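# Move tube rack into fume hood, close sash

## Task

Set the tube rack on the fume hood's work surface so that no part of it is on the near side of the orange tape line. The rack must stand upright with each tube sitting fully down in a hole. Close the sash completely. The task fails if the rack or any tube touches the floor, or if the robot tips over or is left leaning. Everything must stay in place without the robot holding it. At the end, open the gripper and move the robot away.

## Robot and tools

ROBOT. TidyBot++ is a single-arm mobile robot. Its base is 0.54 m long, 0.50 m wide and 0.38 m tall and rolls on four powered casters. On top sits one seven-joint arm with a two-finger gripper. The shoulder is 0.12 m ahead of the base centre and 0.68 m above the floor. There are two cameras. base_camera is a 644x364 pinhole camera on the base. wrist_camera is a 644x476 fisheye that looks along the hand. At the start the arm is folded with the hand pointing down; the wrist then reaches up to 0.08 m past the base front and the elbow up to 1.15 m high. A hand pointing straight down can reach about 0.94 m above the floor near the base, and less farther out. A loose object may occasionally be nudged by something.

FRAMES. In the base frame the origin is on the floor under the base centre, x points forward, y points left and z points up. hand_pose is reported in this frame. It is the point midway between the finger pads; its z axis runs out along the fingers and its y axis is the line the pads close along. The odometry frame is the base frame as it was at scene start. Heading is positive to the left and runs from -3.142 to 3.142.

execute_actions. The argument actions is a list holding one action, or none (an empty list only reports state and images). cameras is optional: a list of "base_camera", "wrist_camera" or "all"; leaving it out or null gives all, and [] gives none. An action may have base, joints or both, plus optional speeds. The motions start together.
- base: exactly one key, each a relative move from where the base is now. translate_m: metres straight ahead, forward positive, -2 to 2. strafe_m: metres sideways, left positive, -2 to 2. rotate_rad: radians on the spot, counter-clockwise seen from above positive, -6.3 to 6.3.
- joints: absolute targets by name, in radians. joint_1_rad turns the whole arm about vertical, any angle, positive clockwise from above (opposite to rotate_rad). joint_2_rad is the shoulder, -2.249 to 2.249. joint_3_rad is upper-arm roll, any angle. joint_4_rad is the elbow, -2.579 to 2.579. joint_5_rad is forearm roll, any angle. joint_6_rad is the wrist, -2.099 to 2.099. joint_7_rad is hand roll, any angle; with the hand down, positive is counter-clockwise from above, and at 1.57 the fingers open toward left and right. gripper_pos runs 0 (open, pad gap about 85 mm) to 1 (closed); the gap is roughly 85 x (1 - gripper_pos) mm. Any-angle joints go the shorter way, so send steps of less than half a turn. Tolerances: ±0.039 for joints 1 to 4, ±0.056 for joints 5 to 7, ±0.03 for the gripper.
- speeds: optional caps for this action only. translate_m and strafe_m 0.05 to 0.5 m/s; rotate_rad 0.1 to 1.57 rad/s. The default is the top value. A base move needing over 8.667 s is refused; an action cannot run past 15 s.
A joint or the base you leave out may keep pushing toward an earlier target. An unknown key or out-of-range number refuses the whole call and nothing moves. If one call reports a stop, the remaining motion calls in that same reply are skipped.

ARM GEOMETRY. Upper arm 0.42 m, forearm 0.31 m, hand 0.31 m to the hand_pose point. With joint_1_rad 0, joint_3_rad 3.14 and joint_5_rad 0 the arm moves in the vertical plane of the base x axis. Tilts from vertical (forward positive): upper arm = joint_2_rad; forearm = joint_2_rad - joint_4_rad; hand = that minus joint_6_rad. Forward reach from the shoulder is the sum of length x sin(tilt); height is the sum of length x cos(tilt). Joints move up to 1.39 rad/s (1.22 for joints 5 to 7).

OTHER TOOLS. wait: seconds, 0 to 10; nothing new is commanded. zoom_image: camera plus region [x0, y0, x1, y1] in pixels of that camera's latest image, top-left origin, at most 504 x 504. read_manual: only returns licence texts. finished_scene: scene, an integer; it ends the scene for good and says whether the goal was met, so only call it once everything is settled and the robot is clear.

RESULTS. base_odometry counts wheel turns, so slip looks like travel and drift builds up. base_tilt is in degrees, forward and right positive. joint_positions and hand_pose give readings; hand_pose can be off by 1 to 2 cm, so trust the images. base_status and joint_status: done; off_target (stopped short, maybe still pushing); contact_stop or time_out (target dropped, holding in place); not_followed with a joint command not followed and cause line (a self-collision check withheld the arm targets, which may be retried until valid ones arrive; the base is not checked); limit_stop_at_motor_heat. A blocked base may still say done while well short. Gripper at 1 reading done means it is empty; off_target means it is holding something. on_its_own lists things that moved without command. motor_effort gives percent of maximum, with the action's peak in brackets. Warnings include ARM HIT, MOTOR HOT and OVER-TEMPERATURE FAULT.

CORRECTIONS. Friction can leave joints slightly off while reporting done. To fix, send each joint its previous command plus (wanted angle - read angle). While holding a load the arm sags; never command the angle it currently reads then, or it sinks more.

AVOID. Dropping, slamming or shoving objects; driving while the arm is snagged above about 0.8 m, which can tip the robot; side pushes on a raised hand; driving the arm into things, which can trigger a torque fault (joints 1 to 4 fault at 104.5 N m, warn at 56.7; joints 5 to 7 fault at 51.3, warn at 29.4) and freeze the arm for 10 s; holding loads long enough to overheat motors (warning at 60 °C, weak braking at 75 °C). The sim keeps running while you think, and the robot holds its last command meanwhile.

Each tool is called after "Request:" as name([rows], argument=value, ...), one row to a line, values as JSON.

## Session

Request:
execute_actions([
  {"joints":{"joint_6_rad":0.3}},
])

Scene clock: 1.43 s.
base_odometry: x=+0.000 y=+0.000 heading=+0.000 (m, m, rad; odometry frame)
base_tilt: forward=+1.0 right=+0.2 (deg)
base_status: not commanded
joint_positions: joint_1_rad=+0.029 joint_2_rad=-0.312 joint_3_rad=+3.099 joint_4_rad=-2.551 joint_5_rad=+0.030 joint_6_rad=+0.281 joint_7_rad=+1.571 gripper_pos=+0.000
joint_status: all done
motor_effort: joint_1_rad=+0(0) joint_2_rad=-6(7) joint_3_rad=+0(0) joint_4_rad=+21(21) joint_5_rad=-1(0) joint_6_rad=+8(10) joint_7_rad=-1(1) (%)
hand_pose: x=+0.5244 y=+0.0097 z=+0.7698 quat_wxyz=(+0.007, +0.830, +0.023, +0.558) (m; base frame)
pictures: base_camera, wrist_camera
Images, in order (width x height): base_camera 644x364, wrist_camera 644x476.

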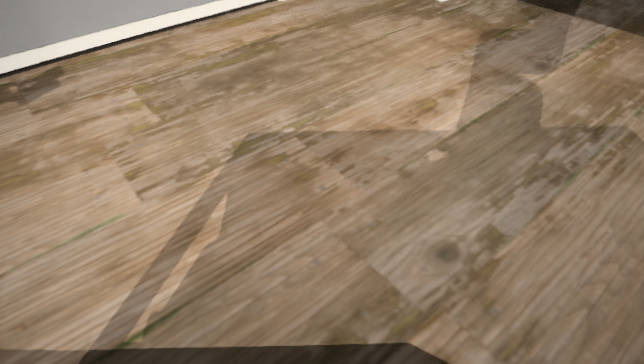

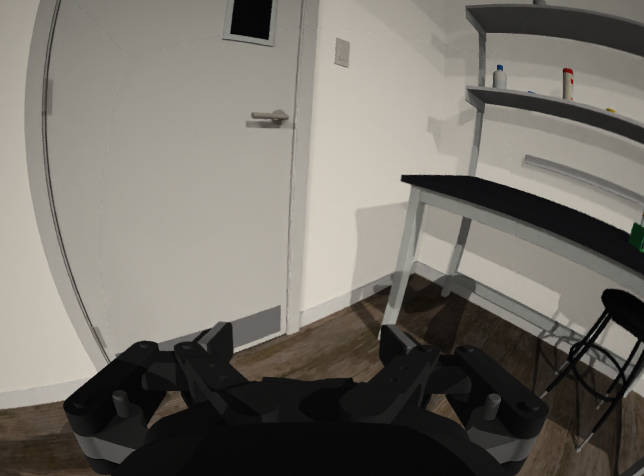

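Request:
execute_actions([
  {"base":{"rotate_rad":-1.2}},
])

Scene clock: 3.90 s.
base_odometry: x=+0.000 y=+0.000 heading=-1.199 (m, m, rad; odometry frame)
base_tilt: forward=+1.0 right=+0.3 (deg)
base_status: done
joint_positions: joint_1_rad=+0.029 joint_2_rad=-0.312 joint_3_rad=+3.099 joint_4_rad=-2.551 joint_5_rad=+0.030 joint_6_rad=+0.281 joint_7_rad=+1.571 gripper_pos=+0.000
joint_status: not commanded
motor_effort: joint_1_rad=-1(1) joint_2_rad=-7(8) joint_3_rad=+0(1) joint_4_rad=+21(21) joint_5_rad=-2(1) joint_6_rad=+9(9) joint_7_rad=-1(1) (%)
hand_pose: x=+0.5244 y=+0.0097 z=+0.7698 quat_wxyz=(+0.007, +0.830, +0.023, +0.558) (m; base frame)
pictures: base_camera, wrist_camera
Images, in order (width x height): base_camera 644x364, wrist_camera 644x476.

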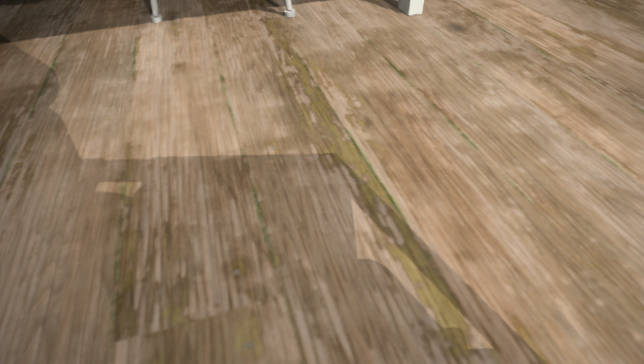

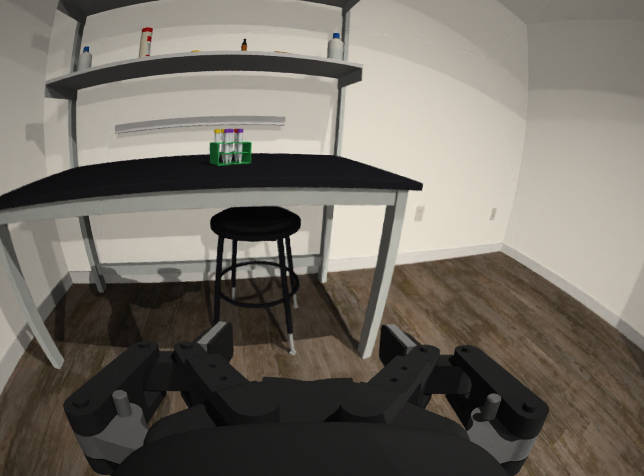

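Request:
execute_actions([
  {"base":{"rotate_rad":0.2},"joints":{"joint_2_rad":0.2,"joint_4_rad":-1.1,"joint_6_rad":-1.1}},
], cameras=[])

Request:
execute_actions([
  {"base":{"translate_m":0.4}},
])

Scene clock: 7.50 s.
base_odometry: x=+0.000 y=+0.000 heading=-1.001 (m, m, rad; odometry frame)
base_tilt: forward=+1.0 right=+0.2 (deg)
base_status: done
joint_positions: joint_1_rad=+0.029 joint_2_rad=+0.175 joint_3_rad=+3.099 joint_4_rad=-1.116 joint_5_rad=+0.030 joint_6_rad=-1.061 joint_7_rad=+1.571 gripper_pos=+0.000
joint_status: all done
motor_effort: joint_1_rad=-1(1) joint_2_rad=-26(26) joint_3_rad=-1(1) joint_4_rad=+23(24) joint_5_rad=+0(1) joint_6_rad=+6(10) joint_7_rad=-1(1) (%)
hand_pose: x=+0.7149 y=-0.0014 z=+0.9638 quat_wxyz=(+0.009, +0.923, +0.006, +0.384) (m; base frame)
pictures: none
No camera images: the call's "cameras" was empty. Leave "cameras" out to get every camera's image.

Scene clock: 9.67 s.
base_odometry: x=+0.215 y=-0.337 heading=-1.002 (m, m, rad; odometry frame)
base_tilt: forward=+1.0 right=+0.2 (deg)
base_status: done
joint_positions: joint_1_rad=+0.029 joint_2_rad=+0.194 joint_3_rad=+3.099 joint_4_rad=-1.113 joint_5_rad=+0.030 joint_6_rad=-1.065 joint_7_rad=+1.571 gripper_pos=+0.000
joint_status: not commanded
motor_effort: joint_1_rad=+0(1) joint_2_rad=-29(30) joint_3_rad=-1(2) joint_4_rad=+22(24) joint_5_rad=-1(0) joint_6_rad=+7(8) joint_7_rad=-1(1) (%)
hand_pose: x=+0.7197 y=-0.0016 z=+0.9532 quat_wxyz=(+0.009, +0.927, +0.006, +0.375) (m; base frame)
pictures: base_camera, wrist_camera
Images, in order (width x height): base_camera 644x364, wrist_camera 644x476.

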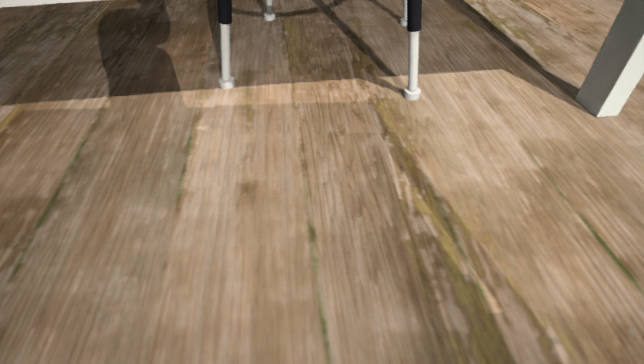

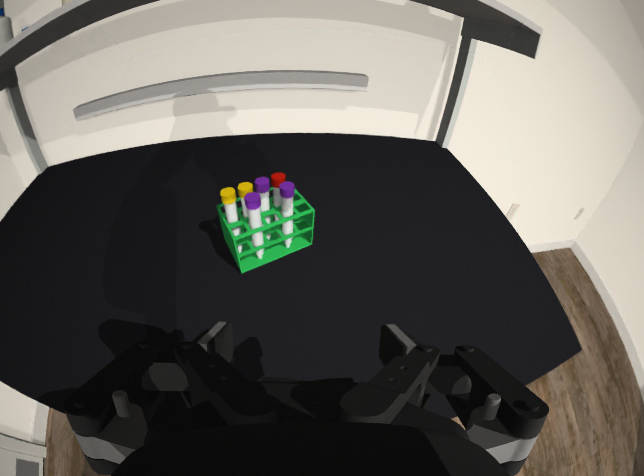

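Request:
execute_actions([
  {"base":{"translate_m":-0.3}},
], cameras=[])

Request:
execute_actions([
  {"base":{"strafe_m":0.6}},
], cameras=[])

Request:
execute_actions([
  {"base":{"rotate_rad":-1.05}},
])

Request:
execute_actions([
  {"base":{"strafe_m":0.45},"speeds":{"strafe_m":0.2}},
])

Scene clock: 15.23 s.
base_odometry: x=+0.054 y=-0.084 heading=-1.002 (m, m, rad; odometry frame)
base_tilt: forward=+1.0 right=+0.2 (deg)
base_status: done
joint_positions: joint_1_rad=+0.029 joint_2_rad=+0.195 joint_3_rad=+3.099 joint_4_rad=-1.112 joint_5_rad=+0.030 joint_6_rad=-1.066 joint_7_rad=+1.571 gripper_pos=+0.000
joint_status: not commanded
motor_effort: joint_1_rad=+0(2) joint_2_rad=-25(31) joint_3_rad=-1(1) joint_4_rad=+22(24) joint_5_rad=+0(0) joint_6_rad=+7(7) joint_7_rad=-1(1) (%)
hand_pose: x=+0.7198 y=-0.0016 z=+0.9528 quat_wxyz=(+0.009, +0.927, +0.006, +0.375) (m; base frame)
pictures: none
No camera images: the call's "cameras" was empty. Leave "cameras" out to get every camera's image.

Scene clock: 17.80 s.
base_odometry: x=+0.559 y=+0.239 heading=-1.002 (m, m, rad; odometry frame)
base_tilt: forward=+1.0 right=+0.2 (deg)
base_status: done
joint_positions: joint_1_rad=+0.029 joint_2_rad=+0.195 joint_3_rad=+3.099 joint_4_rad=-1.112 joint_5_rad=+0.030 joint_6_rad=-1.066 joint_7_rad=+1.571 gripper_pos=+0.000
joint_status: not commanded
motor_effort: joint_1_rad=+0(5) joint_2_rad=-27(29) joint_3_rad=+0(5) joint_4_rad=+23(23) joint_5_rad=+0(2) joint_6_rad=+6(8) joint_7_rad=-1(0) (%)
hand_pose: x=+0.7198 y=-0.0017 z=+0.9529 quat_wxyz=(+0.009, +0.927, +0.006, +0.375) (m; base frame)
pictures: none
No camera images: the call's "cameras" was empty. Leave "cameras" out to get every camera's image.

Scene clock: 19.77 s.
base_odometry: x=+0.559 y=+0.239 heading=-2.051 (m, m, rad; odometry frame)
base_tilt: forward=+1.0 right=+0.3 (deg)
base_status: done
joint_positions: joint_1_rad=+0.035 joint_2_rad=+0.195 joint_3_rad=+3.104 joint_4_rad=-1.112 joint_5_rad=+0.030 joint_6_rad=-1.066 joint_7_rad=+1.571 gripper_pos=+0.000
joint_status: not commanded
motor_effort: joint_1_rad=+1(4) joint_2_rad=-27(31) joint_3_rad=-1(4) joint_4_rad=+23(25) joint_5_rad=+0(1) joint_6_rad=+7(7) joint_7_rad=-1(1) (%)
hand_pose: x=+0.7199 y=-0.0077 z=+0.9529 quat_wxyz=(+0.011, +0.927, +0.001, +0.375) (m; base frame)
pictures: base_camera, wrist_camera
Images, in order (width x height): base_camera 644x364, wrist_camera 644x476.

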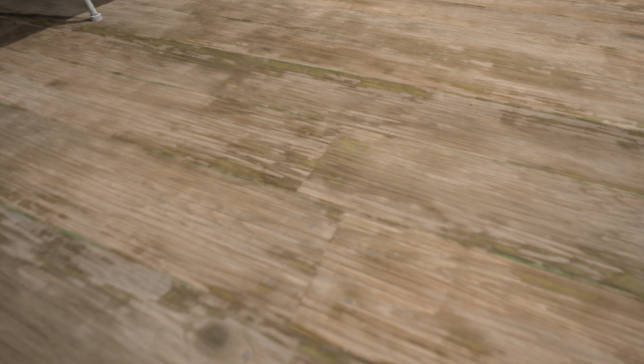

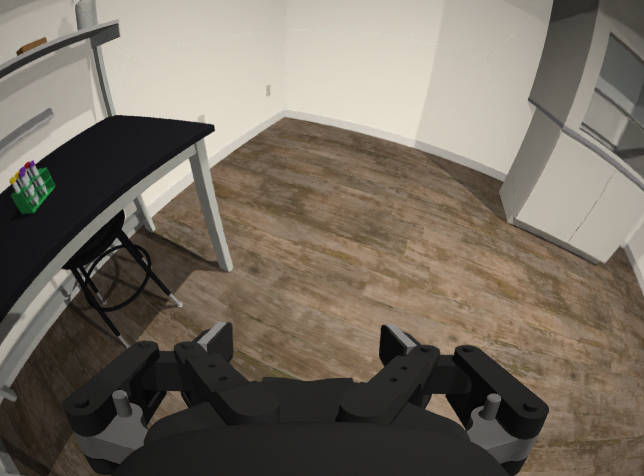

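Scene clock: 25.20 s.
base_odometry: x=+0.942 y=+0.039 heading=-2.057 (m, m, rad; odometry frame)
base_tilt: forward=+1.0 right=+0.2 (deg)
base_status: strafe_m time_out (by the wheels' count: +0.432 of +0.450)
joint_positions: joint_1_rad=+0.027 joint_2_rad=+0.197 joint_3_rad=+3.098 joint_4_rad=-1.110 joint_5_rad=+0.030 joint_6_rad=-1.068 joint_7_rad=+1.571 gripper_pos=+0.000
joint_status: not commanded
motor_effort: joint_1_rad=+1(13) joint_2_rad=-27(39) joint_3_rad=-1(10) joint_4_rad=+23(26) joint_5_rad=-1(3) joint_6_rad=+6(8) joint_7_rad=-1(1) (%)
hand_pose: x=+0.7203 y=+0.0000 z=+0.9526 quat_wxyz=(+0.008, +0.927, +0.007, +0.374) (m; base frame)
pictures: base_camera, wrist_camera
Images, in order (width x height): base_camera 644x364, wrist_camera 644x476.

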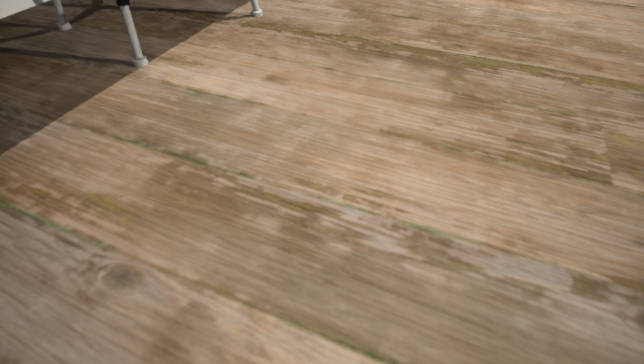

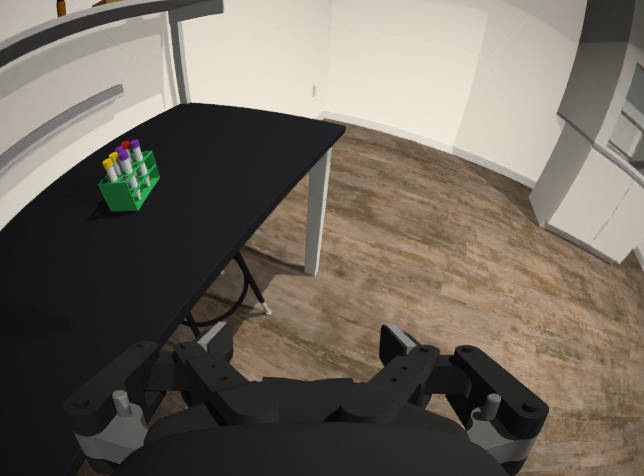

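Request:
execute_actions([
  {"base":{"strafe_m":-0.05}},
], cameras=[])

Request:
execute_actions([
  {"base":{"translate_m":0.15},"joints":{"joint_2_rad":0.32,"joint_4_rad":-2.27,"joint_6_rad":1.0}},
], cameras=[])

Request:
execute_actions([
  {"base":{"strafe_m":0.3},"speeds":{"strafe_m":0.1}},
])

Scene clock: 28.50 s.
base_odometry: x=+0.898 y=+0.062 heading=-2.057 (m, m, rad; odometry frame)
base_tilt: forward=+1.0 right=+0.2 (deg)
base_status: done
joint_positions: joint_1_rad=+0.029 joint_2_rad=+0.197 joint_3_rad=+3.099 joint_4_rad=-1.110 joint_5_rad=+0.030 joint_6_rad=-1.068 joint_7_rad=+1.571 gripper_pos=+0.000
joint_status: not commanded
motor_effort: joint_1_rad=+1(3) joint_2_rad=-28(28) joint_3_rad=-1(3) joint_4_rad=+22(23) joint_5_rad=+0(1) joint_6_rad=+6(7) joint_7_rad=-1(1) (%)
hand_pose: x=+0.7203 y=-0.0011 z=+0.9526 quat_wxyz=(+0.009, +0.927, +0.007, +0.374) (m; base frame)
pictures: none
No camera images: the call's "cameras" was empty. Leave "cameras" out to get every camera's image.

Scene clock: 31.20 s.
base_odometry: x=+0.828 y=-0.071 heading=-2.056 (m, m, rad; odometry frame)
base_tilt: forward=+1.0 right=+0.2 (deg)
base_status: done
joint_positions: joint_1_rad=+0.029 joint_2_rad=+0.295 joint_3_rad=+3.099 joint_4_rad=-2.254 joint_5_rad=+0.030 joint_6_rad=+0.964 joint_7_rad=+1.571 gripper_pos=+0.000
joint_status: all done
motor_effort: joint_1_rad=+1(4) joint_2_rad=-26(33) joint_3_rad=-1(1) joint_4_rad=+17(24) joint_5_rad=-1(0) joint_6_rad=+9(10) joint_7_rad=-1(1) (%)
hand_pose: x=+0.7274 y=+0.0149 z=+0.8199 quat_wxyz=(-0.011, +0.712, +0.015, +0.702) (m; base frame)
pictures: none
No camera images: the call's "cameras" was empty. Leave "cameras" out to get every camera's image.

Scene clock: 34.77 s.
base_odometry: x=+1.094 y=-0.211 heading=-2.056 (m, m, rad; odometry frame)
base_tilt: forward=+1.0 right=+0.3 (deg)
base_status: done
joint_positions: joint_1_rad=+0.029 joint_2_rad=+0.295 joint_3_rad=+3.099 joint_4_rad=-2.254 joint_5_rad=+0.030 joint_6_rad=+0.964 joint_7_rad=+1.571 gripper_pos=+0.000
joint_status: not commanded
motor_effort: joint_1_rad=+0(3) joint_2_rad=-26(26) joint_3_rad=-1(3) joint_4_rad=+17(17) joint_5_rad=+0(1) joint_6_rad=+9(9) joint_7_rad=-1(1) (%)
hand_pose: x=+0.7274 y=+0.0148 z=+0.8192 quat_wxyz=(-0.011, +0.712, +0.015, +0.702) (m; base frame)
pictures: base_camera, wrist_camera
Images, in order (width x height): base_camera 644x364, wrist_camera 644x476.

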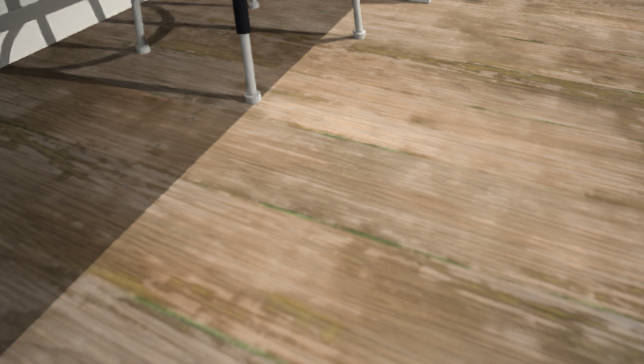

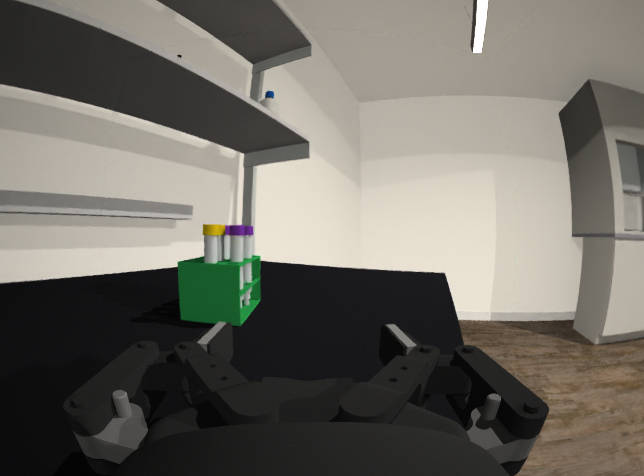

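Request:
execute_actions([
  {"base":{"strafe_m":0.13},"speeds":{"strafe_m":0.06}},
])

Scene clock: 40.30 s.
base_odometry: x=+1.094 y=-0.212 heading=-2.057 (m, m, rad; odometry frame)
base_tilt: forward=+1.0 right=+0.2 (deg)
base_status: strafe_m time_out (by the wheels' count: +0.001 of +0.130)
joint_positions: joint_1_rad=+0.028 joint_2_rad=+0.299 joint_3_rad=+3.098 joint_4_rad=-2.255 joint_5_rad=+0.030 joint_6_rad=+0.965 joint_7_rad=+1.571 gripper_pos=+0.000
joint_status: not commanded
motor_effort: joint_1_rad=+1(13) joint_2_rad=-27(28) joint_3_rad=-1(10) joint_4_rad=+17(17) joint_5_rad=+0(4) joint_6_rad=+8(10) joint_7_rad=-1(0) (%)
hand_pose: x=+0.7276 y=+0.0157 z=+0.8172 quat_wxyz=(-0.012, +0.713, +0.015, +0.701) (m; base frame)
pictures: base_camera, wrist_camera
Images, in order (width x height): base_camera 644x364, wrist_camera 644x476.

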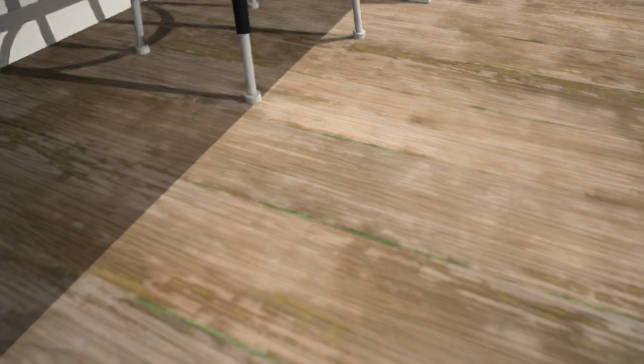

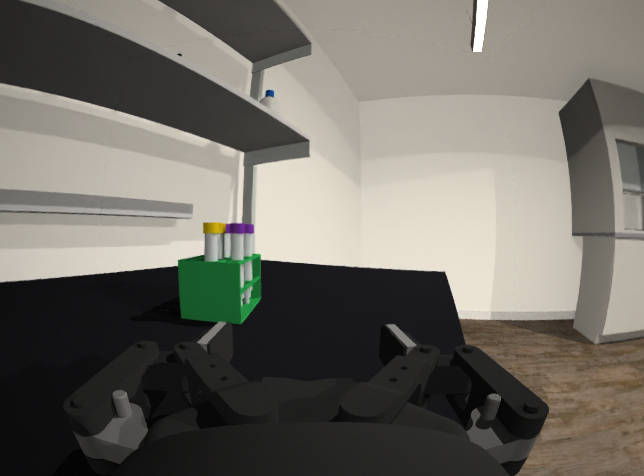

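Request:
execute_actions([
  {"base":{"translate_m":0.1},"speeds":{"translate_m":0.08},"joints":{"joint_1_rad":-0.1}},
], cameras=[])

Request:
execute_actions([
  {"base":{"strafe_m":0.045},"speeds":{"strafe_m":0.05}},
], cameras=["wrist_camera"])

Scene clock: 43.33 s.
base_odometry: x=+1.048 y=-0.301 heading=-2.057 (m, m, rad; odometry frame)
base_tilt: forward=+1.0 right=+0.3 (deg)
base_status: done
joint_positions: joint_1_rad=-0.084 joint_2_rad=+0.302 joint_3_rad=+3.098 joint_4_rad=-2.257 joint_5_rad=+0.030 joint_6_rad=+0.966 joint_7_rad=+1.571 gripper_pos=+0.000
joint_status: all done
motor_effort: joint_1_rad=+0(2) joint_2_rad=-25(28) joint_3_rad=-1(3) joint_4_rad=+17(18) joint_5_rad=-1(2) joint_6_rad=+9(9) joint_7_rad=-1(1) (%)
hand_pose: x=+0.7220 y=+0.0836 z=+0.8143 quat_wxyz=(-0.051, +0.713, +0.055, +0.697) (m; base frame)
pictures: none
No camera images: the call's "cameras" was empty. Leave "cameras" out to get every camera's image.

Scene clock: 46.37 s.
base_odometry: x=+1.063 y=-0.299 heading=-2.062 (m, m, rad; odometry frame)
base_tilt: forward=+1.0 right=+0.2 (deg)
base_status: strafe_m time_out (by the wheels' count: +0.012 of +0.045)
joint_positions: joint_1_rad=-0.088 joint_2_rad=+0.305 joint_3_rad=+3.098 joint_4_rad=-2.258 joint_5_rad=+0.030 joint_6_rad=+0.967 joint_7_rad=+1.571 gripper_pos=+0.000
joint_status: not commanded
motor_effort: joint_1_rad=+0(12) joint_2_rad=-27(30) joint_3_rad=-1(9) joint_4_rad=+16(19) joint_5_rad=+0(3) joint_6_rad=+9(10) joint_7_rad=+0(1) (%)
hand_pose: x=+0.7218 y=+0.0858 z=+0.8126 quat_wxyz=(-0.052, +0.714, +0.056, +0.696) (m; base frame)
pictures: wrist_camera
Images, in order (width x height): wrist_camera 644x476.

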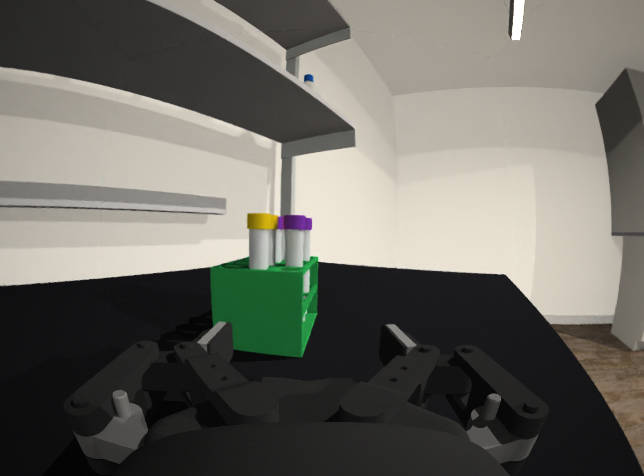

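Request:
execute_actions([
  {"base":{"translate_m":0.04},"speeds":{"translate_m":0.05},"joints":{"joint_1_rad":-0.2}},
], cameras=["wrist_camera"])

Scene clock: 48.50 s.
base_odometry: x=+1.044 y=-0.334 heading=-2.061 (m, m, rad; odometry frame)
base_tilt: forward=+1.0 right=+0.2 (deg)
base_status: done
joint_positions: joint_1_rad=-0.184 joint_2_rad=+0.305 joint_3_rad=+3.098 joint_4_rad=-2.259 joint_5_rad=+0.030 joint_6_rad=+0.967 joint_7_rad=+1.571 gripper_pos=+0.000
joint_status: all done
motor_effort: joint_1_rad=+0(1) joint_2_rad=-26(28) joint_3_rad=-1(2) joint_4_rad=+16(18) joint_5_rad=-1(1) joint_6_rad=+10(10) joint_7_rad=-1(1) (%)
hand_pose: x=+0.7107 y=+0.1429 z=+0.8121 quat_wxyz=(-0.086, +0.710, +0.091, +0.693) (m; base frame)
pictures: wrist_camera
Images, in order (width x height): wrist_camera 644x476.

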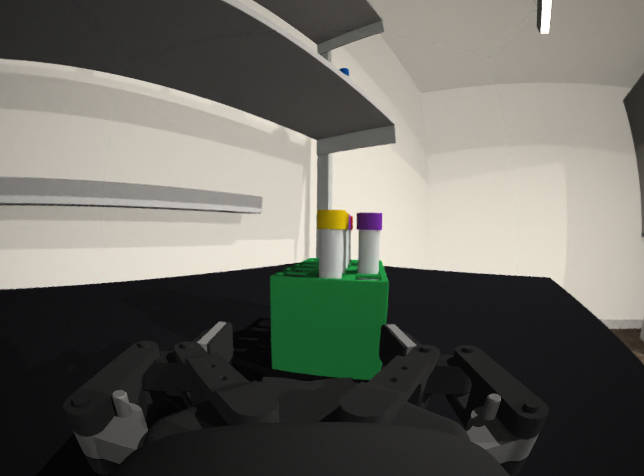

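Request:
execute_actions([
  {"base":{"translate_m":0.06},"speeds":{"translate_m":0.05}},
], cameras=["wrist_camera"])

Scene clock: 51.20 s.
base_odometry: x=+1.016 y=-0.387 heading=-2.061 (m, m, rad; odometry frame)
base_tilt: forward=+1.0 right=+0.2 (deg)
base_status: done
joint_positions: joint_1_rad=-0.184 joint_2_rad=+0.306 joint_3_rad=+3.098 joint_4_rad=-2.259 joint_5_rad=+0.030 joint_6_rad=+0.967 joint_7_rad=+1.571 gripper_pos=+0.000
joint_status: not commanded
motor_effort: joint_1_rad=+0(3) joint_2_rad=-26(29) joint_3_rad=-1(2) joint_4_rad=+17(18) joint_5_rad=+0(2) joint_6_rad=+9(10) joint_7_rad=-1(1) (%)
hand_pose: x=+0.7107 y=+0.1429 z=+0.8117 quat_wxyz=(-0.086, +0.711, +0.091, +0.693) (m; base frame)
pictures: wrist_camera
Images, in order (width x height): wrist_camera 644x476.

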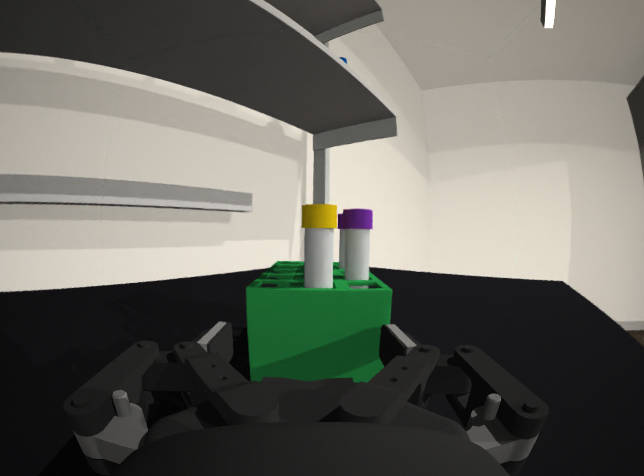

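Request:
execute_actions([
  {"base":{"translate_m":0.07},"speeds":{"translate_m":0.05},"joints":{"joint_1_rad":-0.17}},
], cameras=["wrist_camera"])

Request:
execute_actions([
  {"joints":{"gripper_pos":1}},
], cameras=["wrist_camera"])

Scene clock: 53.70 s.
base_odometry: x=+0.983 y=-0.449 heading=-2.061 (m, m, rad; odometry frame)
base_tilt: forward=+1.0 right=+0.3 (deg)
base_status: done
joint_positions: joint_1_rad=-0.179 joint_2_rad=+0.306 joint_3_rad=+3.098 joint_4_rad=-2.259 joint_5_rad=+0.030 joint_6_rad=+0.967 joint_7_rad=+1.571 gripper_pos=+0.000
joint_status: all done
motor_effort: joint_1_rad=+0(3) joint_2_rad=-26(28) joint_3_rad=-1(2) joint_4_rad=+17(18) joint_5_rad=-1(1) joint_6_rad=+9(10) joint_7_rad=-1(1) (%)
hand_pose: x=+0.7114 y=+0.1403 z=+0.8113 quat_wxyz=(-0.084, +0.711, +0.089, +0.692) (m; base frame)
pictures: wrist_camera
Images, in order (width x height): wrist_camera 644x476.

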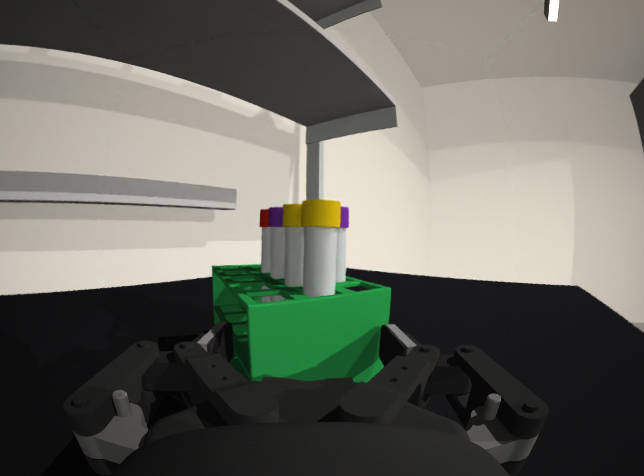

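Scene clock: 54.80 s.
base_odometry: x=+0.983 y=-0.449 heading=-2.061 (m, m, rad; odometry frame)
base_tilt: forward=+1.0 right=+0.2 (deg)
base_status: not commanded
joint_positions: joint_1_rad=-0.179 joint_2_rad=+0.306 joint_3_rad=+3.098 joint_4_rad=-2.259 joint_5_rad=+0.030 joint_6_rad=+0.967 joint_7_rad=+1.571 gripper_pos=+0.999
joint_status: all done
motor_effort: joint_1_rad=+1(0) joint_2_rad=-26(26) joint_3_rad=-1(1) joint_4_rad=+17(17) joint_5_rad=-1(0) joint_6_rad=+10(9) joint_7_rad=-1(1) (%)
hand_pose: x=+0.7114 y=+0.1403 z=+0.8113 quat_wxyz=(-0.084, +0.711, +0.089, +0.692) (m; base frame)
pictures: wrist_camera
Images, in order (width x height): wrist_camera 644x476.

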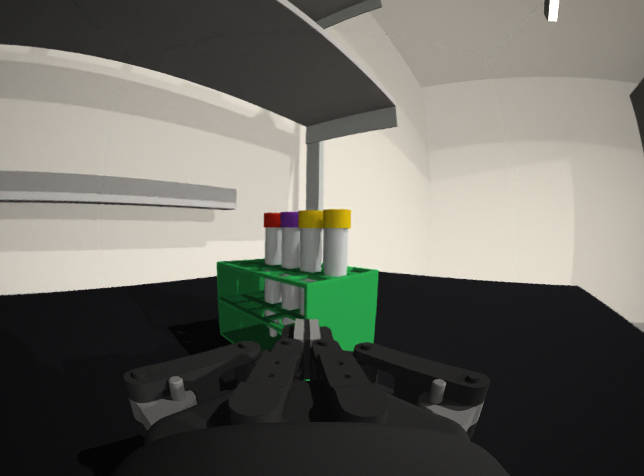

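Request:
execute_actions([
  {"base":{"strafe_m":-0.524},"joints":{"gripper_pos":0}},
], cameras=[])

Request:
execute_actions([
  {"base":{"translate_m":0.25},"joints":{"joint_1_rad":0.03}},
], cameras=[])

Request:
execute_actions([
  {"base":{"rotate_rad":0.9},"speeds":{"rotate_rad":0.5}},
])

Scene clock: 59.63 s.
base_odometry: x=+0.521 y=-0.203 heading=-2.060 (m, m, rad; odometry frame)
base_tilt: forward=+1.0 right=+0.2 (deg)
base_status: done
joint_positions: joint_1_rad=-0.177 joint_2_rad=+0.306 joint_3_rad=+3.098 joint_4_rad=-2.259 joint_5_rad=+0.030 joint_6_rad=+0.967 joint_7_rad=+1.571 gripper_pos=+0.000
joint_status: all done
motor_effort: joint_1_rad=+0(4) joint_2_rad=-25(26) joint_3_rad=-1(2) joint_4_rad=+17(17) joint_5_rad=-1(1) joint_6_rad=+10(10) joint_7_rad=-1(1) (%)
hand_pose: x=+0.7116 y=+0.1390 z=+0.8113 quat_wxyz=(-0.083, +0.711, +0.088, +0.692) (m; base frame)
pictures: none
No camera images: the call's "cameras" was empty. Leave "cameras" out to get every camera's image.

Scene clock: 61.40 s.
base_odometry: x=+0.403 y=-0.424 heading=-2.061 (m, m, rad; odometry frame)
base_tilt: forward=+1.0 right=+0.3 (deg)
base_status: done
joint_positions: joint_1_rad=+0.013 joint_2_rad=+0.310 joint_3_rad=+3.098 joint_4_rad=-2.260 joint_5_rad=+0.030 joint_6_rad=+0.968 joint_7_rad=+1.571 gripper_pos=+0.000
joint_status: all done
motor_effort: joint_1_rad=-1(2) joint_2_rad=-25(29) joint_3_rad=-1(2) joint_4_rad=+16(18) joint_5_rad=-1(1) joint_6_rad=+10(10) joint_7_rad=+0(1) (%)
hand_pose: x=+0.7273 y=+0.0244 z=+0.8086 quat_wxyz=(-0.017, +0.718, +0.020, +0.696) (m; base frame)
pictures: none
No camera images: the call's "cameras" was empty. Leave "cameras" out to get every camera's image.

Scene clock: 63.80 s.
base_odometry: x=+0.403 y=-0.424 heading=-1.162 (m, m, rad; odometry frame)
base_tilt: forward=+1.0 right=+0.2 (deg)
base_status: done
joint_positions: joint_1_rad=+0.019 joint_2_rad=+0.310 joint_3_rad=+3.098 joint_4_rad=-2.260 joint_5_rad=+0.030 joint_6_rad=+0.968 joint_7_rad=+1.571 gripper_pos=+0.000
joint_status: not commanded
motor_effort: joint_1_rad=+0(3) joint_2_rad=-26(27) joint_3_rad=-2(4) joint_4_rad=+17(17) joint_5_rad=+0(2) joint_6_rad=+9(10) joint_7_rad=-1(0) (%)
hand_pose: x=+0.7275 y=+0.0208 z=+0.8086 quat_wxyz=(-0.015, +0.718, +0.018, +0.696) (m; base frame)
pictures: base_camera, wrist_camera
Images, in order (width x height): base_camera 644x364, wrist_camera 644x476.

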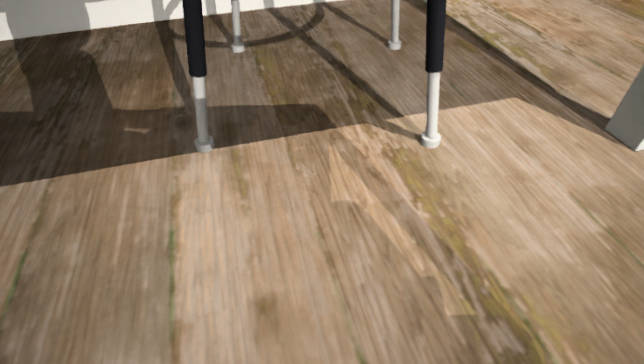

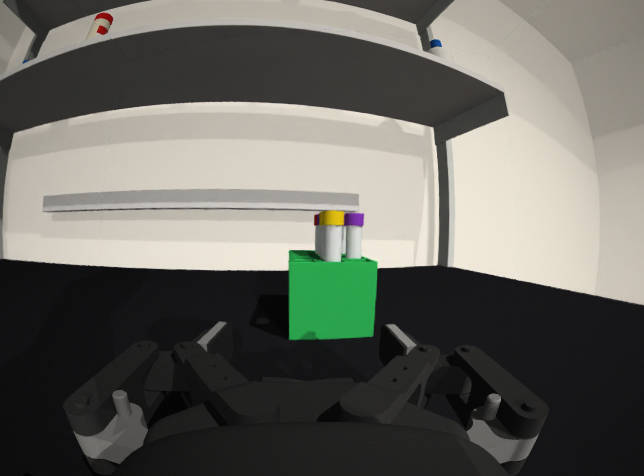

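Request:
execute_actions([
  {"base":{"strafe_m":-0.024},"speeds":{"strafe_m":0.05}},
], cameras=[])

Request:
execute_actions([
  {"base":{"translate_m":0.07},"speeds":{"translate_m":0.05}},
], cameras=["wrist_camera"])

Scene clock: 65.63 s.
base_odometry: x=+0.381 y=-0.434 heading=-1.161 (m, m, rad; odometry frame)
base_tilt: forward=+1.0 right=+0.3 (deg)
base_status: done
joint_positions: joint_1_rad=+0.019 joint_2_rad=+0.310 joint_3_rad=+3.098 joint_4_rad=-2.260 joint_5_rad=+0.030 joint_6_rad=+0.968 joint_7_rad=+1.571 gripper_pos=+0.000
joint_status: not commanded
motor_effort: joint_1_rad=+1(4) joint_2_rad=-26(27) joint_3_rad=-2(2) joint_4_rad=+17(17) joint_5_rad=+0(2) joint_6_rad=+9(9) joint_7_rad=-1(1) (%)
hand_pose: x=+0.7275 y=+0.0208 z=+0.8086 quat_wxyz=(-0.015, +0.718, +0.018, +0.696) (m; base frame)
pictures: none
No camera images: the call's "cameras" was empty. Leave "cameras" out to get every camera's image.

Scene clock: 67.50 s.
base_odometry: x=+0.408 y=-0.498 heading=-1.161 (m, m, rad; odometry frame)
base_tilt: forward=+1.0 right=+0.2 (deg)
base_status: done
joint_positions: joint_1_rad=+0.019 joint_2_rad=+0.310 joint_3_rad=+3.098 joint_4_rad=-2.261 joint_5_rad=+0.030 joint_6_rad=+0.968 joint_7_rad=+1.571 gripper_pos=+0.000
joint_status: not commanded
motor_effort: joint_1_rad=+1(2) joint_2_rad=-26(27) joint_3_rad=-1(3) joint_4_rad=+17(18) joint_5_rad=+0(2) joint_6_rad=+9(10) joint_7_rad=-1(1) (%)
hand_pose: x=+0.7273 y=+0.0208 z=+0.8083 quat_wxyz=(-0.015, +0.718, +0.018, +0.696) (m; base frame)
pictures: wrist_camera
Images, in order (width x height): wrist_camera 644x476.

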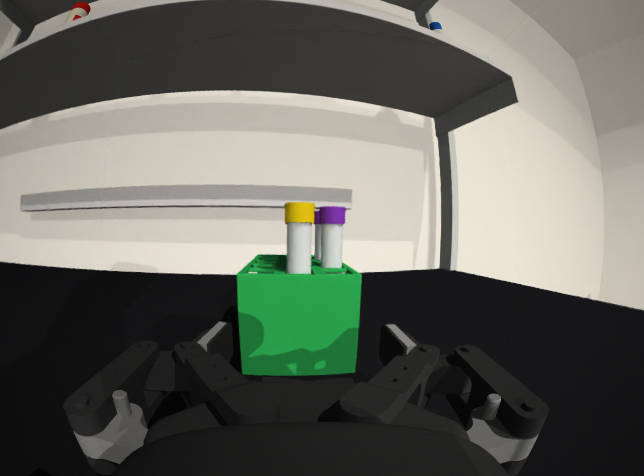

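Request:
execute_actions([
  {"base":{"strafe_m":0.006},"speeds":{"strafe_m":0.05}},
], cameras=[])

Request:
execute_actions([
  {"base":{"translate_m":0.11},"speeds":{"translate_m":0.05}},
], cameras=["wrist_camera"])

Request:
execute_actions([
  {"joints":{"gripper_pos":1}},
], cameras=["wrist_camera"])

Scene clock: 68.93 s.
base_odometry: x=+0.414 y=-0.496 heading=-1.161 (m, m, rad; odometry frame)
base_tilt: forward=+1.0 right=+0.2 (deg)
base_status: done
joint_positions: joint_1_rad=+0.019 joint_2_rad=+0.310 joint_3_rad=+3.098 joint_4_rad=-2.261 joint_5_rad=+0.030 joint_6_rad=+0.968 joint_7_rad=+1.571 gripper_pos=+0.000
joint_status: not commanded
motor_effort: joint_1_rad=+0(2) joint_2_rad=-26(26) joint_3_rad=-2(3) joint_4_rad=+17(17) joint_5_rad=-1(0) joint_6_rad=+9(10) joint_7_rad=-1(1) (%)
hand_pose: x=+0.7273 y=+0.0206 z=+0.8083 quat_wxyz=(-0.015, +0.718, +0.018, +0.696) (m; base frame)
pictures: none
No camera images: the call's "cameras" was empty. Leave "cameras" out to get every camera's image.

Scene clock: 71.60 s.
base_odometry: x=+0.458 y=-0.597 heading=-1.161 (m, m, rad; odometry frame)
base_tilt: forward=+1.0 right=+0.3 (deg)
base_status: done
joint_positions: joint_1_rad=+0.019 joint_2_rad=+0.310 joint_3_rad=+3.098 joint_4_rad=-2.261 joint_5_rad=+0.030 joint_6_rad=+0.968 joint_7_rad=+1.571 gripper_pos=+0.000
joint_status: not commanded
motor_effort: joint_1_rad=+0(2) joint_2_rad=-25(28) joint_3_rad=-1(3) joint_4_rad=+17(18) joint_5_rad=-1(0) joint_6_rad=+9(10) joint_7_rad=-1(1) (%)
hand_pose: x=+0.7273 y=+0.0206 z=+0.8082 quat_wxyz=(-0.015, +0.718, +0.018, +0.696) (m; base frame)
pictures: wrist_camera
Images, in order (width x height): wrist_camera 644x476.

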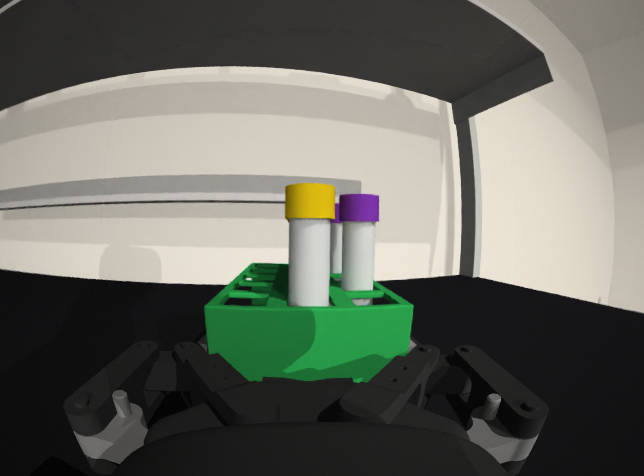

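Scene clock: 72.70 s.
base_odometry: x=+0.458 y=-0.597 heading=-1.161 (m, m, rad; odometry frame)
base_tilt: forward=+1.0 right=+0.2 (deg)
base_status: not commanded
joint_positions: joint_1_rad=+0.019 joint_2_rad=+0.310 joint_3_rad=+3.098 joint_4_rad=-2.261 joint_5_rad=+0.030 joint_6_rad=+0.969 joint_7_rad=+1.571 gripper_pos=+0.060
joint_status: gripper_pos off_target (ended at +0.060, target +1.000)
motor_effort: joint_1_rad=+1(0) joint_2_rad=-25(25) joint_3_rad=-1(1) joint_4_rad=+15(17) joint_5_rad=-1(1) joint_6_rad=+9(9) joint_7_rad=-1(1) (%)
hand_pose: x=+0.7273 y=+0.0206 z=+0.8085 quat_wxyz=(-0.015, +0.718, +0.018, +0.696) (m; base frame)
pictures: wrist_camera
Images, in order (width x height): wrist_camera 644x476.

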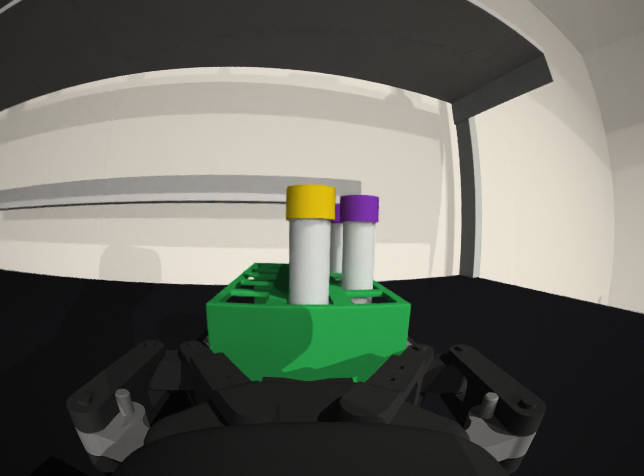

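Request:
execute_actions([
  {"joints":{"joint_2_rad":0.05,"joint_4_rad":-2.2,"joint_6_rad":0.68}},
], cameras=[])

Request:
execute_actions([
  {"base":{"translate_m":-0.5},"speeds":{"translate_m":0.25},"joints":{"joint_2_rad":0.08,"joint_4_rad":-1.62,"joint_6_rad":0.17}},
], cameras=[])

Request:
execute_actions([
  {"base":{"rotate_rad":-1.57},"speeds":{"rotate_rad":0.5}},
])

Scene clock: 75.37 s.
base_odometry: x=+0.458 y=-0.597 heading=-1.161 (m, m, rad; odometry frame)
base_tilt: forward=+1.0 right=+0.2 (deg)
base_status: not commanded
joint_positions: joint_1_rad=+0.019 joint_2_rad=+0.066 joint_3_rad=+3.098 joint_4_rad=-2.221 joint_5_rad=+0.030 joint_6_rad=+0.712 joint_7_rad=+1.571 gripper_pos=+0.060
joint_status: all done
motor_effort: joint_1_rad=+0(1) joint_2_rad=-21(28) joint_3_rad=-1(1) joint_4_rad=+22(22) joint_5_rad=+0(1) joint_6_rad=+10(10) joint_7_rad=-1(1) (%)
hand_pose: x=+0.6944 y=+0.0205 z=+0.8941 quat_wxyz=(-0.008, +0.708, +0.022, +0.706) (m; base frame)
pictures: none
No camera images: the call's "cameras" was empty. Leave "cameras" out to get every camera's image.

Scene clock: 78.27 s.
base_odometry: x=+0.259 y=-0.138 heading=-1.161 (m, m, rad; odometry frame)
base_tilt: forward=+1.0 right=+0.3 (deg)
base_status: done
joint_positions: joint_1_rad=+0.020 joint_2_rad=+0.075 joint_3_rad=+3.098 joint_4_rad=-1.642 joint_5_rad=+0.030 joint_6_rad=+0.200 joint_7_rad=+1.571 gripper_pos=+0.060
joint_status: all done
motor_effort: joint_1_rad=+1(2) joint_2_rad=-26(30) joint_3_rad=-1(4) joint_4_rad=+26(29) joint_5_rad=+0(1) joint_6_rad=+11(11) joint_7_rad=-1(1) (%)
hand_pose: x=+0.7716 y=+0.0173 z=+1.0726 quat_wxyz=(-0.001, +0.687, +0.019, +0.726) (m; base frame)
pictures: none
No camera images: the call's "cameras" was empty. Leave "cameras" out to get every camera's image.

Scene clock: 82.07 s.
base_odometry: x=+0.259 y=-0.138 heading=-2.730 (m, m, rad; odometry frame)
base_tilt: forward=+1.0 right=+0.2 (deg)
base_status: done
joint_positions: joint_1_rad=+0.024 joint_2_rad=+0.075 joint_3_rad=+3.099 joint_4_rad=-1.642 joint_5_rad=+0.030 joint_6_rad=+0.200 joint_7_rad=+1.571 gripper_pos=+0.060
joint_status: not commanded
motor_effort: joint_1_rad=+0(5) joint_2_rad=-26(27) joint_3_rad=-1(3) joint_4_rad=+26(27) joint_5_rad=-1(1) joint_6_rad=+10(10) joint_7_rad=-1(1) (%)
hand_pose: x=+0.7717 y=+0.0138 z=+1.0725 quat_wxyz=(+0.001, +0.688, +0.017, +0.726) (m; base frame)
pictures: base_camera, wrist_camera
Images, in order (width x height): base_camera 644x364, wrist_camera 644x476.

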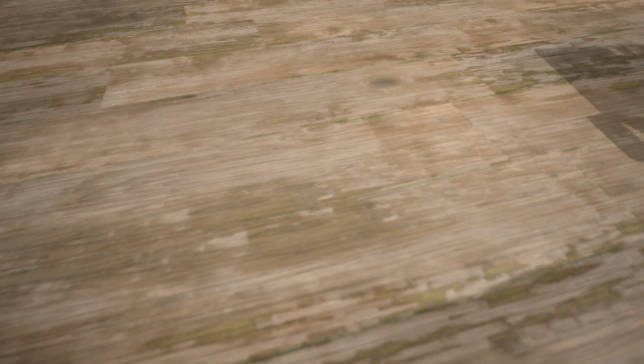

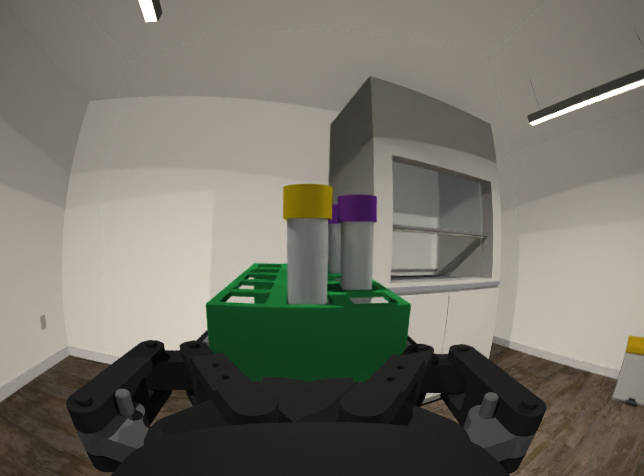

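Request:
execute_actions([
  {"base":{"rotate_rad":0.17},"speeds":{"rotate_rad":0.5}},
], cameras=[])

Request:
execute_actions([
  {"base":{"strafe_m":-1.1},"speeds":{"strafe_m":0.3}},
], cameras=[])

Request:
execute_actions([
  {"base":{"translate_m":0.6},"speeds":{"translate_m":0.3}},
])

Scene clock: 84.87 s.
base_odometry: x=+0.259 y=-0.138 heading=-2.562 (m, m, rad; odometry frame)
base_tilt: forward=+1.0 right=+0.2 (deg)
base_status: done
joint_positions: joint_1_rad=+0.022 joint_2_rad=+0.075 joint_3_rad=+3.093 joint_4_rad=-1.642 joint_5_rad=+0.030 joint_6_rad=+0.200 joint_7_rad=+1.571 gripper_pos=+0.060
joint_status: not commanded
motor_effort: joint_1_rad=+0(4) joint_2_rad=-26(27) joint_3_rad=-1(3) joint_4_rad=+26(27) joint_5_rad=+0(0) joint_6_rad=+10(11) joint_7_rad=-1(1) (%)
hand_pose: x=+0.7715 y=+0.0187 z=+1.0725 quat_wxyz=(-0.002, +0.688, +0.020, +0.726) (m; base frame)
pictures: none
No camera images: the call's "cameras" was empty. Leave "cameras" out to get every camera's image.

Scene clock: 89.50 s.
base_odometry: x=-0.343 y=+0.784 heading=-2.563 (m, m, rad; odometry frame)
base_tilt: forward=+1.0 right=+0.3 (deg)
base_status: done
joint_positions: joint_1_rad=+0.022 joint_2_rad=+0.075 joint_3_rad=+3.094 joint_4_rad=-1.642 joint_5_rad=+0.030 joint_6_rad=+0.200 joint_7_rad=+1.571 gripper_pos=+0.060
joint_status: not commanded
motor_effort: joint_1_rad=+0(4) joint_2_rad=-26(27) joint_3_rad=-1(2) joint_4_rad=+26(27) joint_5_rad=-1(2) joint_6_rad=+10(10) joint_7_rad=-1(1) (%)
hand_pose: x=+0.7715 y=+0.0181 z=+1.0725 quat_wxyz=(-0.002, +0.688, +0.020, +0.726) (m; base frame)
pictures: none
No camera images: the call's "cameras" was empty. Leave "cameras" out to get every camera's image.

Scene clock: 92.47 s.
base_odometry: x=-0.845 y=+0.456 heading=-2.563 (m, m, rad; odometry frame)
base_tilt: forward=+1.0 right=+0.2 (deg)
base_status: done
joint_positions: joint_1_rad=+0.022 joint_2_rad=+0.079 joint_3_rad=+3.094 joint_4_rad=-1.641 joint_5_rad=+0.030 joint_6_rad=+0.198 joint_7_rad=+1.571 gripper_pos=+0.060
joint_status: not commanded
motor_effort: joint_1_rad=-1(3) joint_2_rad=-28(29) joint_3_rad=-1(3) joint_4_rad=+27(28) joint_5_rad=+0(1) joint_6_rad=+11(11) joint_7_rad=-1(1) (%)
hand_pose: x=+0.7733 y=+0.0181 z=+1.0698 quat_wxyz=(-0.002, +0.689, +0.020, +0.724) (m; base frame)
pictures: base_camera, wrist_camera
Images, in order (width x height): base_camera 644x364, wrist_camera 644x476.

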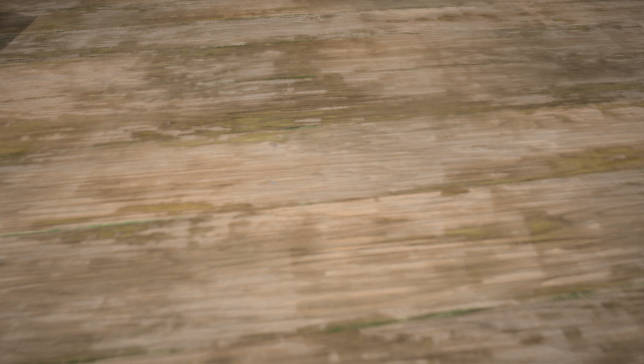

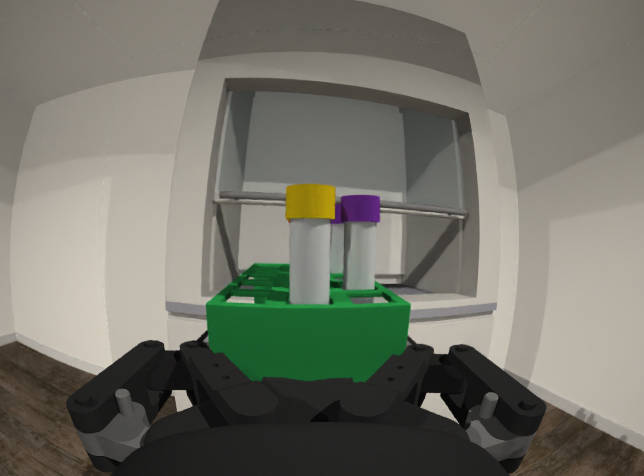

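Request:
execute_actions([
  {"base":{"rotate_rad":0.12},"speeds":{"rotate_rad":0.5}},
], cameras=[])

Request:
execute_actions([
  {"base":{"strafe_m":-0.2},"speeds":{"strafe_m":0.3}},
], cameras=[])

Request:
execute_actions([
  {"base":{"translate_m":0.4},"speeds":{"translate_m":0.2}},
])

Scene clock: 94.53 s.
base_odometry: x=-0.846 y=+0.456 heading=-2.443 (m, m, rad; odometry frame)
base_tilt: forward=+1.0 right=+0.2 (deg)
base_status: done
joint_positions: joint_1_rad=+0.022 joint_2_rad=+0.079 joint_3_rad=+3.093 joint_4_rad=-1.640 joint_5_rad=+0.030 joint_6_rad=+0.198 joint_7_rad=+1.571 gripper_pos=+0.060
joint_status: not commanded
motor_effort: joint_1_rad=+1(5) joint_2_rad=-26(28) joint_3_rad=-1(4) joint_4_rad=+27(26) joint_5_rad=-1(2) joint_6_rad=+10(11) joint_7_rad=-1(1) (%)
hand_pose: x=+0.7733 y=+0.0190 z=+1.0698 quat_wxyz=(-0.002, +0.689, +0.020, +0.724) (m; base frame)
pictures: none
No camera images: the call's "cameras" was empty. Leave "cameras" out to get every camera's image.

Scene clock: 96.20 s.
base_odometry: x=-0.975 y=+0.609 heading=-2.442 (m, m, rad; odometry frame)
base_tilt: forward=+1.0 right=+0.3 (deg)
base_status: done
joint_positions: joint_1_rad=+0.025 joint_2_rad=+0.079 joint_3_rad=+3.098 joint_4_rad=-1.640 joint_5_rad=+0.030 joint_6_rad=+0.198 joint_7_rad=+1.571 gripper_pos=+0.060
joint_status: not commanded
motor_effort: joint_1_rad=-1(3) joint_2_rad=-27(29) joint_3_rad=-1(4) joint_4_rad=+26(28) joint_5_rad=+0(1) joint_6_rad=+10(11) joint_7_rad=-1(1) (%)
hand_pose: x=+0.7735 y=+0.0140 z=+1.0698 quat_wxyz=(+0.001, +0.689, +0.018, +0.724) (m; base frame)
pictures: none
No camera images: the call's "cameras" was empty. Leave "cameras" out to get every camera's image.

Scene clock: 98.97 s.
base_odometry: x=-1.281 y=+0.351 heading=-2.442 (m, m, rad; odometry frame)
base_tilt: forward=+1.0 right=+0.3 (deg)
base_status: done
joint_positions: joint_1_rad=+0.025 joint_2_rad=+0.082 joint_3_rad=+3.098 joint_4_rad=-1.640 joint_5_rad=+0.030 joint_6_rad=+0.197 joint_7_rad=+1.571 gripper_pos=+0.060
joint_status: not commanded
motor_effort: joint_1_rad=+0(2) joint_2_rad=-27(30) joint_3_rad=-1(0) joint_4_rad=+27(29) joint_5_rad=-1(1) joint_6_rad=+10(11) joint_7_rad=-1(1) (%)
hand_pose: x=+0.7744 y=+0.0140 z=+1.0686 quat_wxyz=(+0.001, +0.690, +0.018, +0.723) (m; base frame)
pictures: base_camera, wrist_camera
Images, in order (width x height): base_camera 644x364, wrist_camera 644x476.

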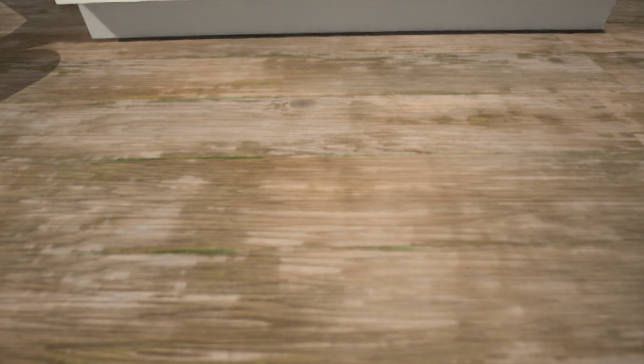

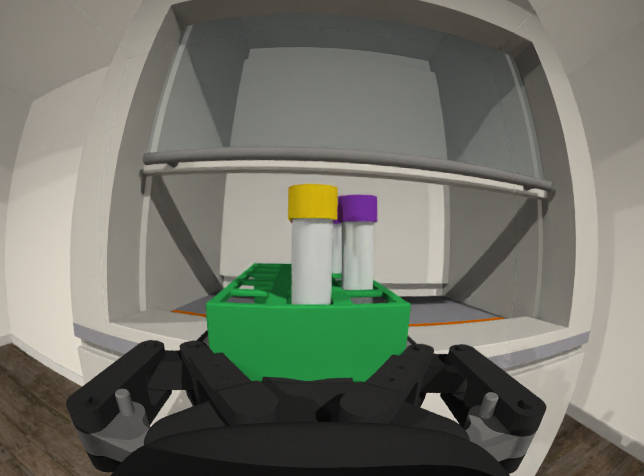

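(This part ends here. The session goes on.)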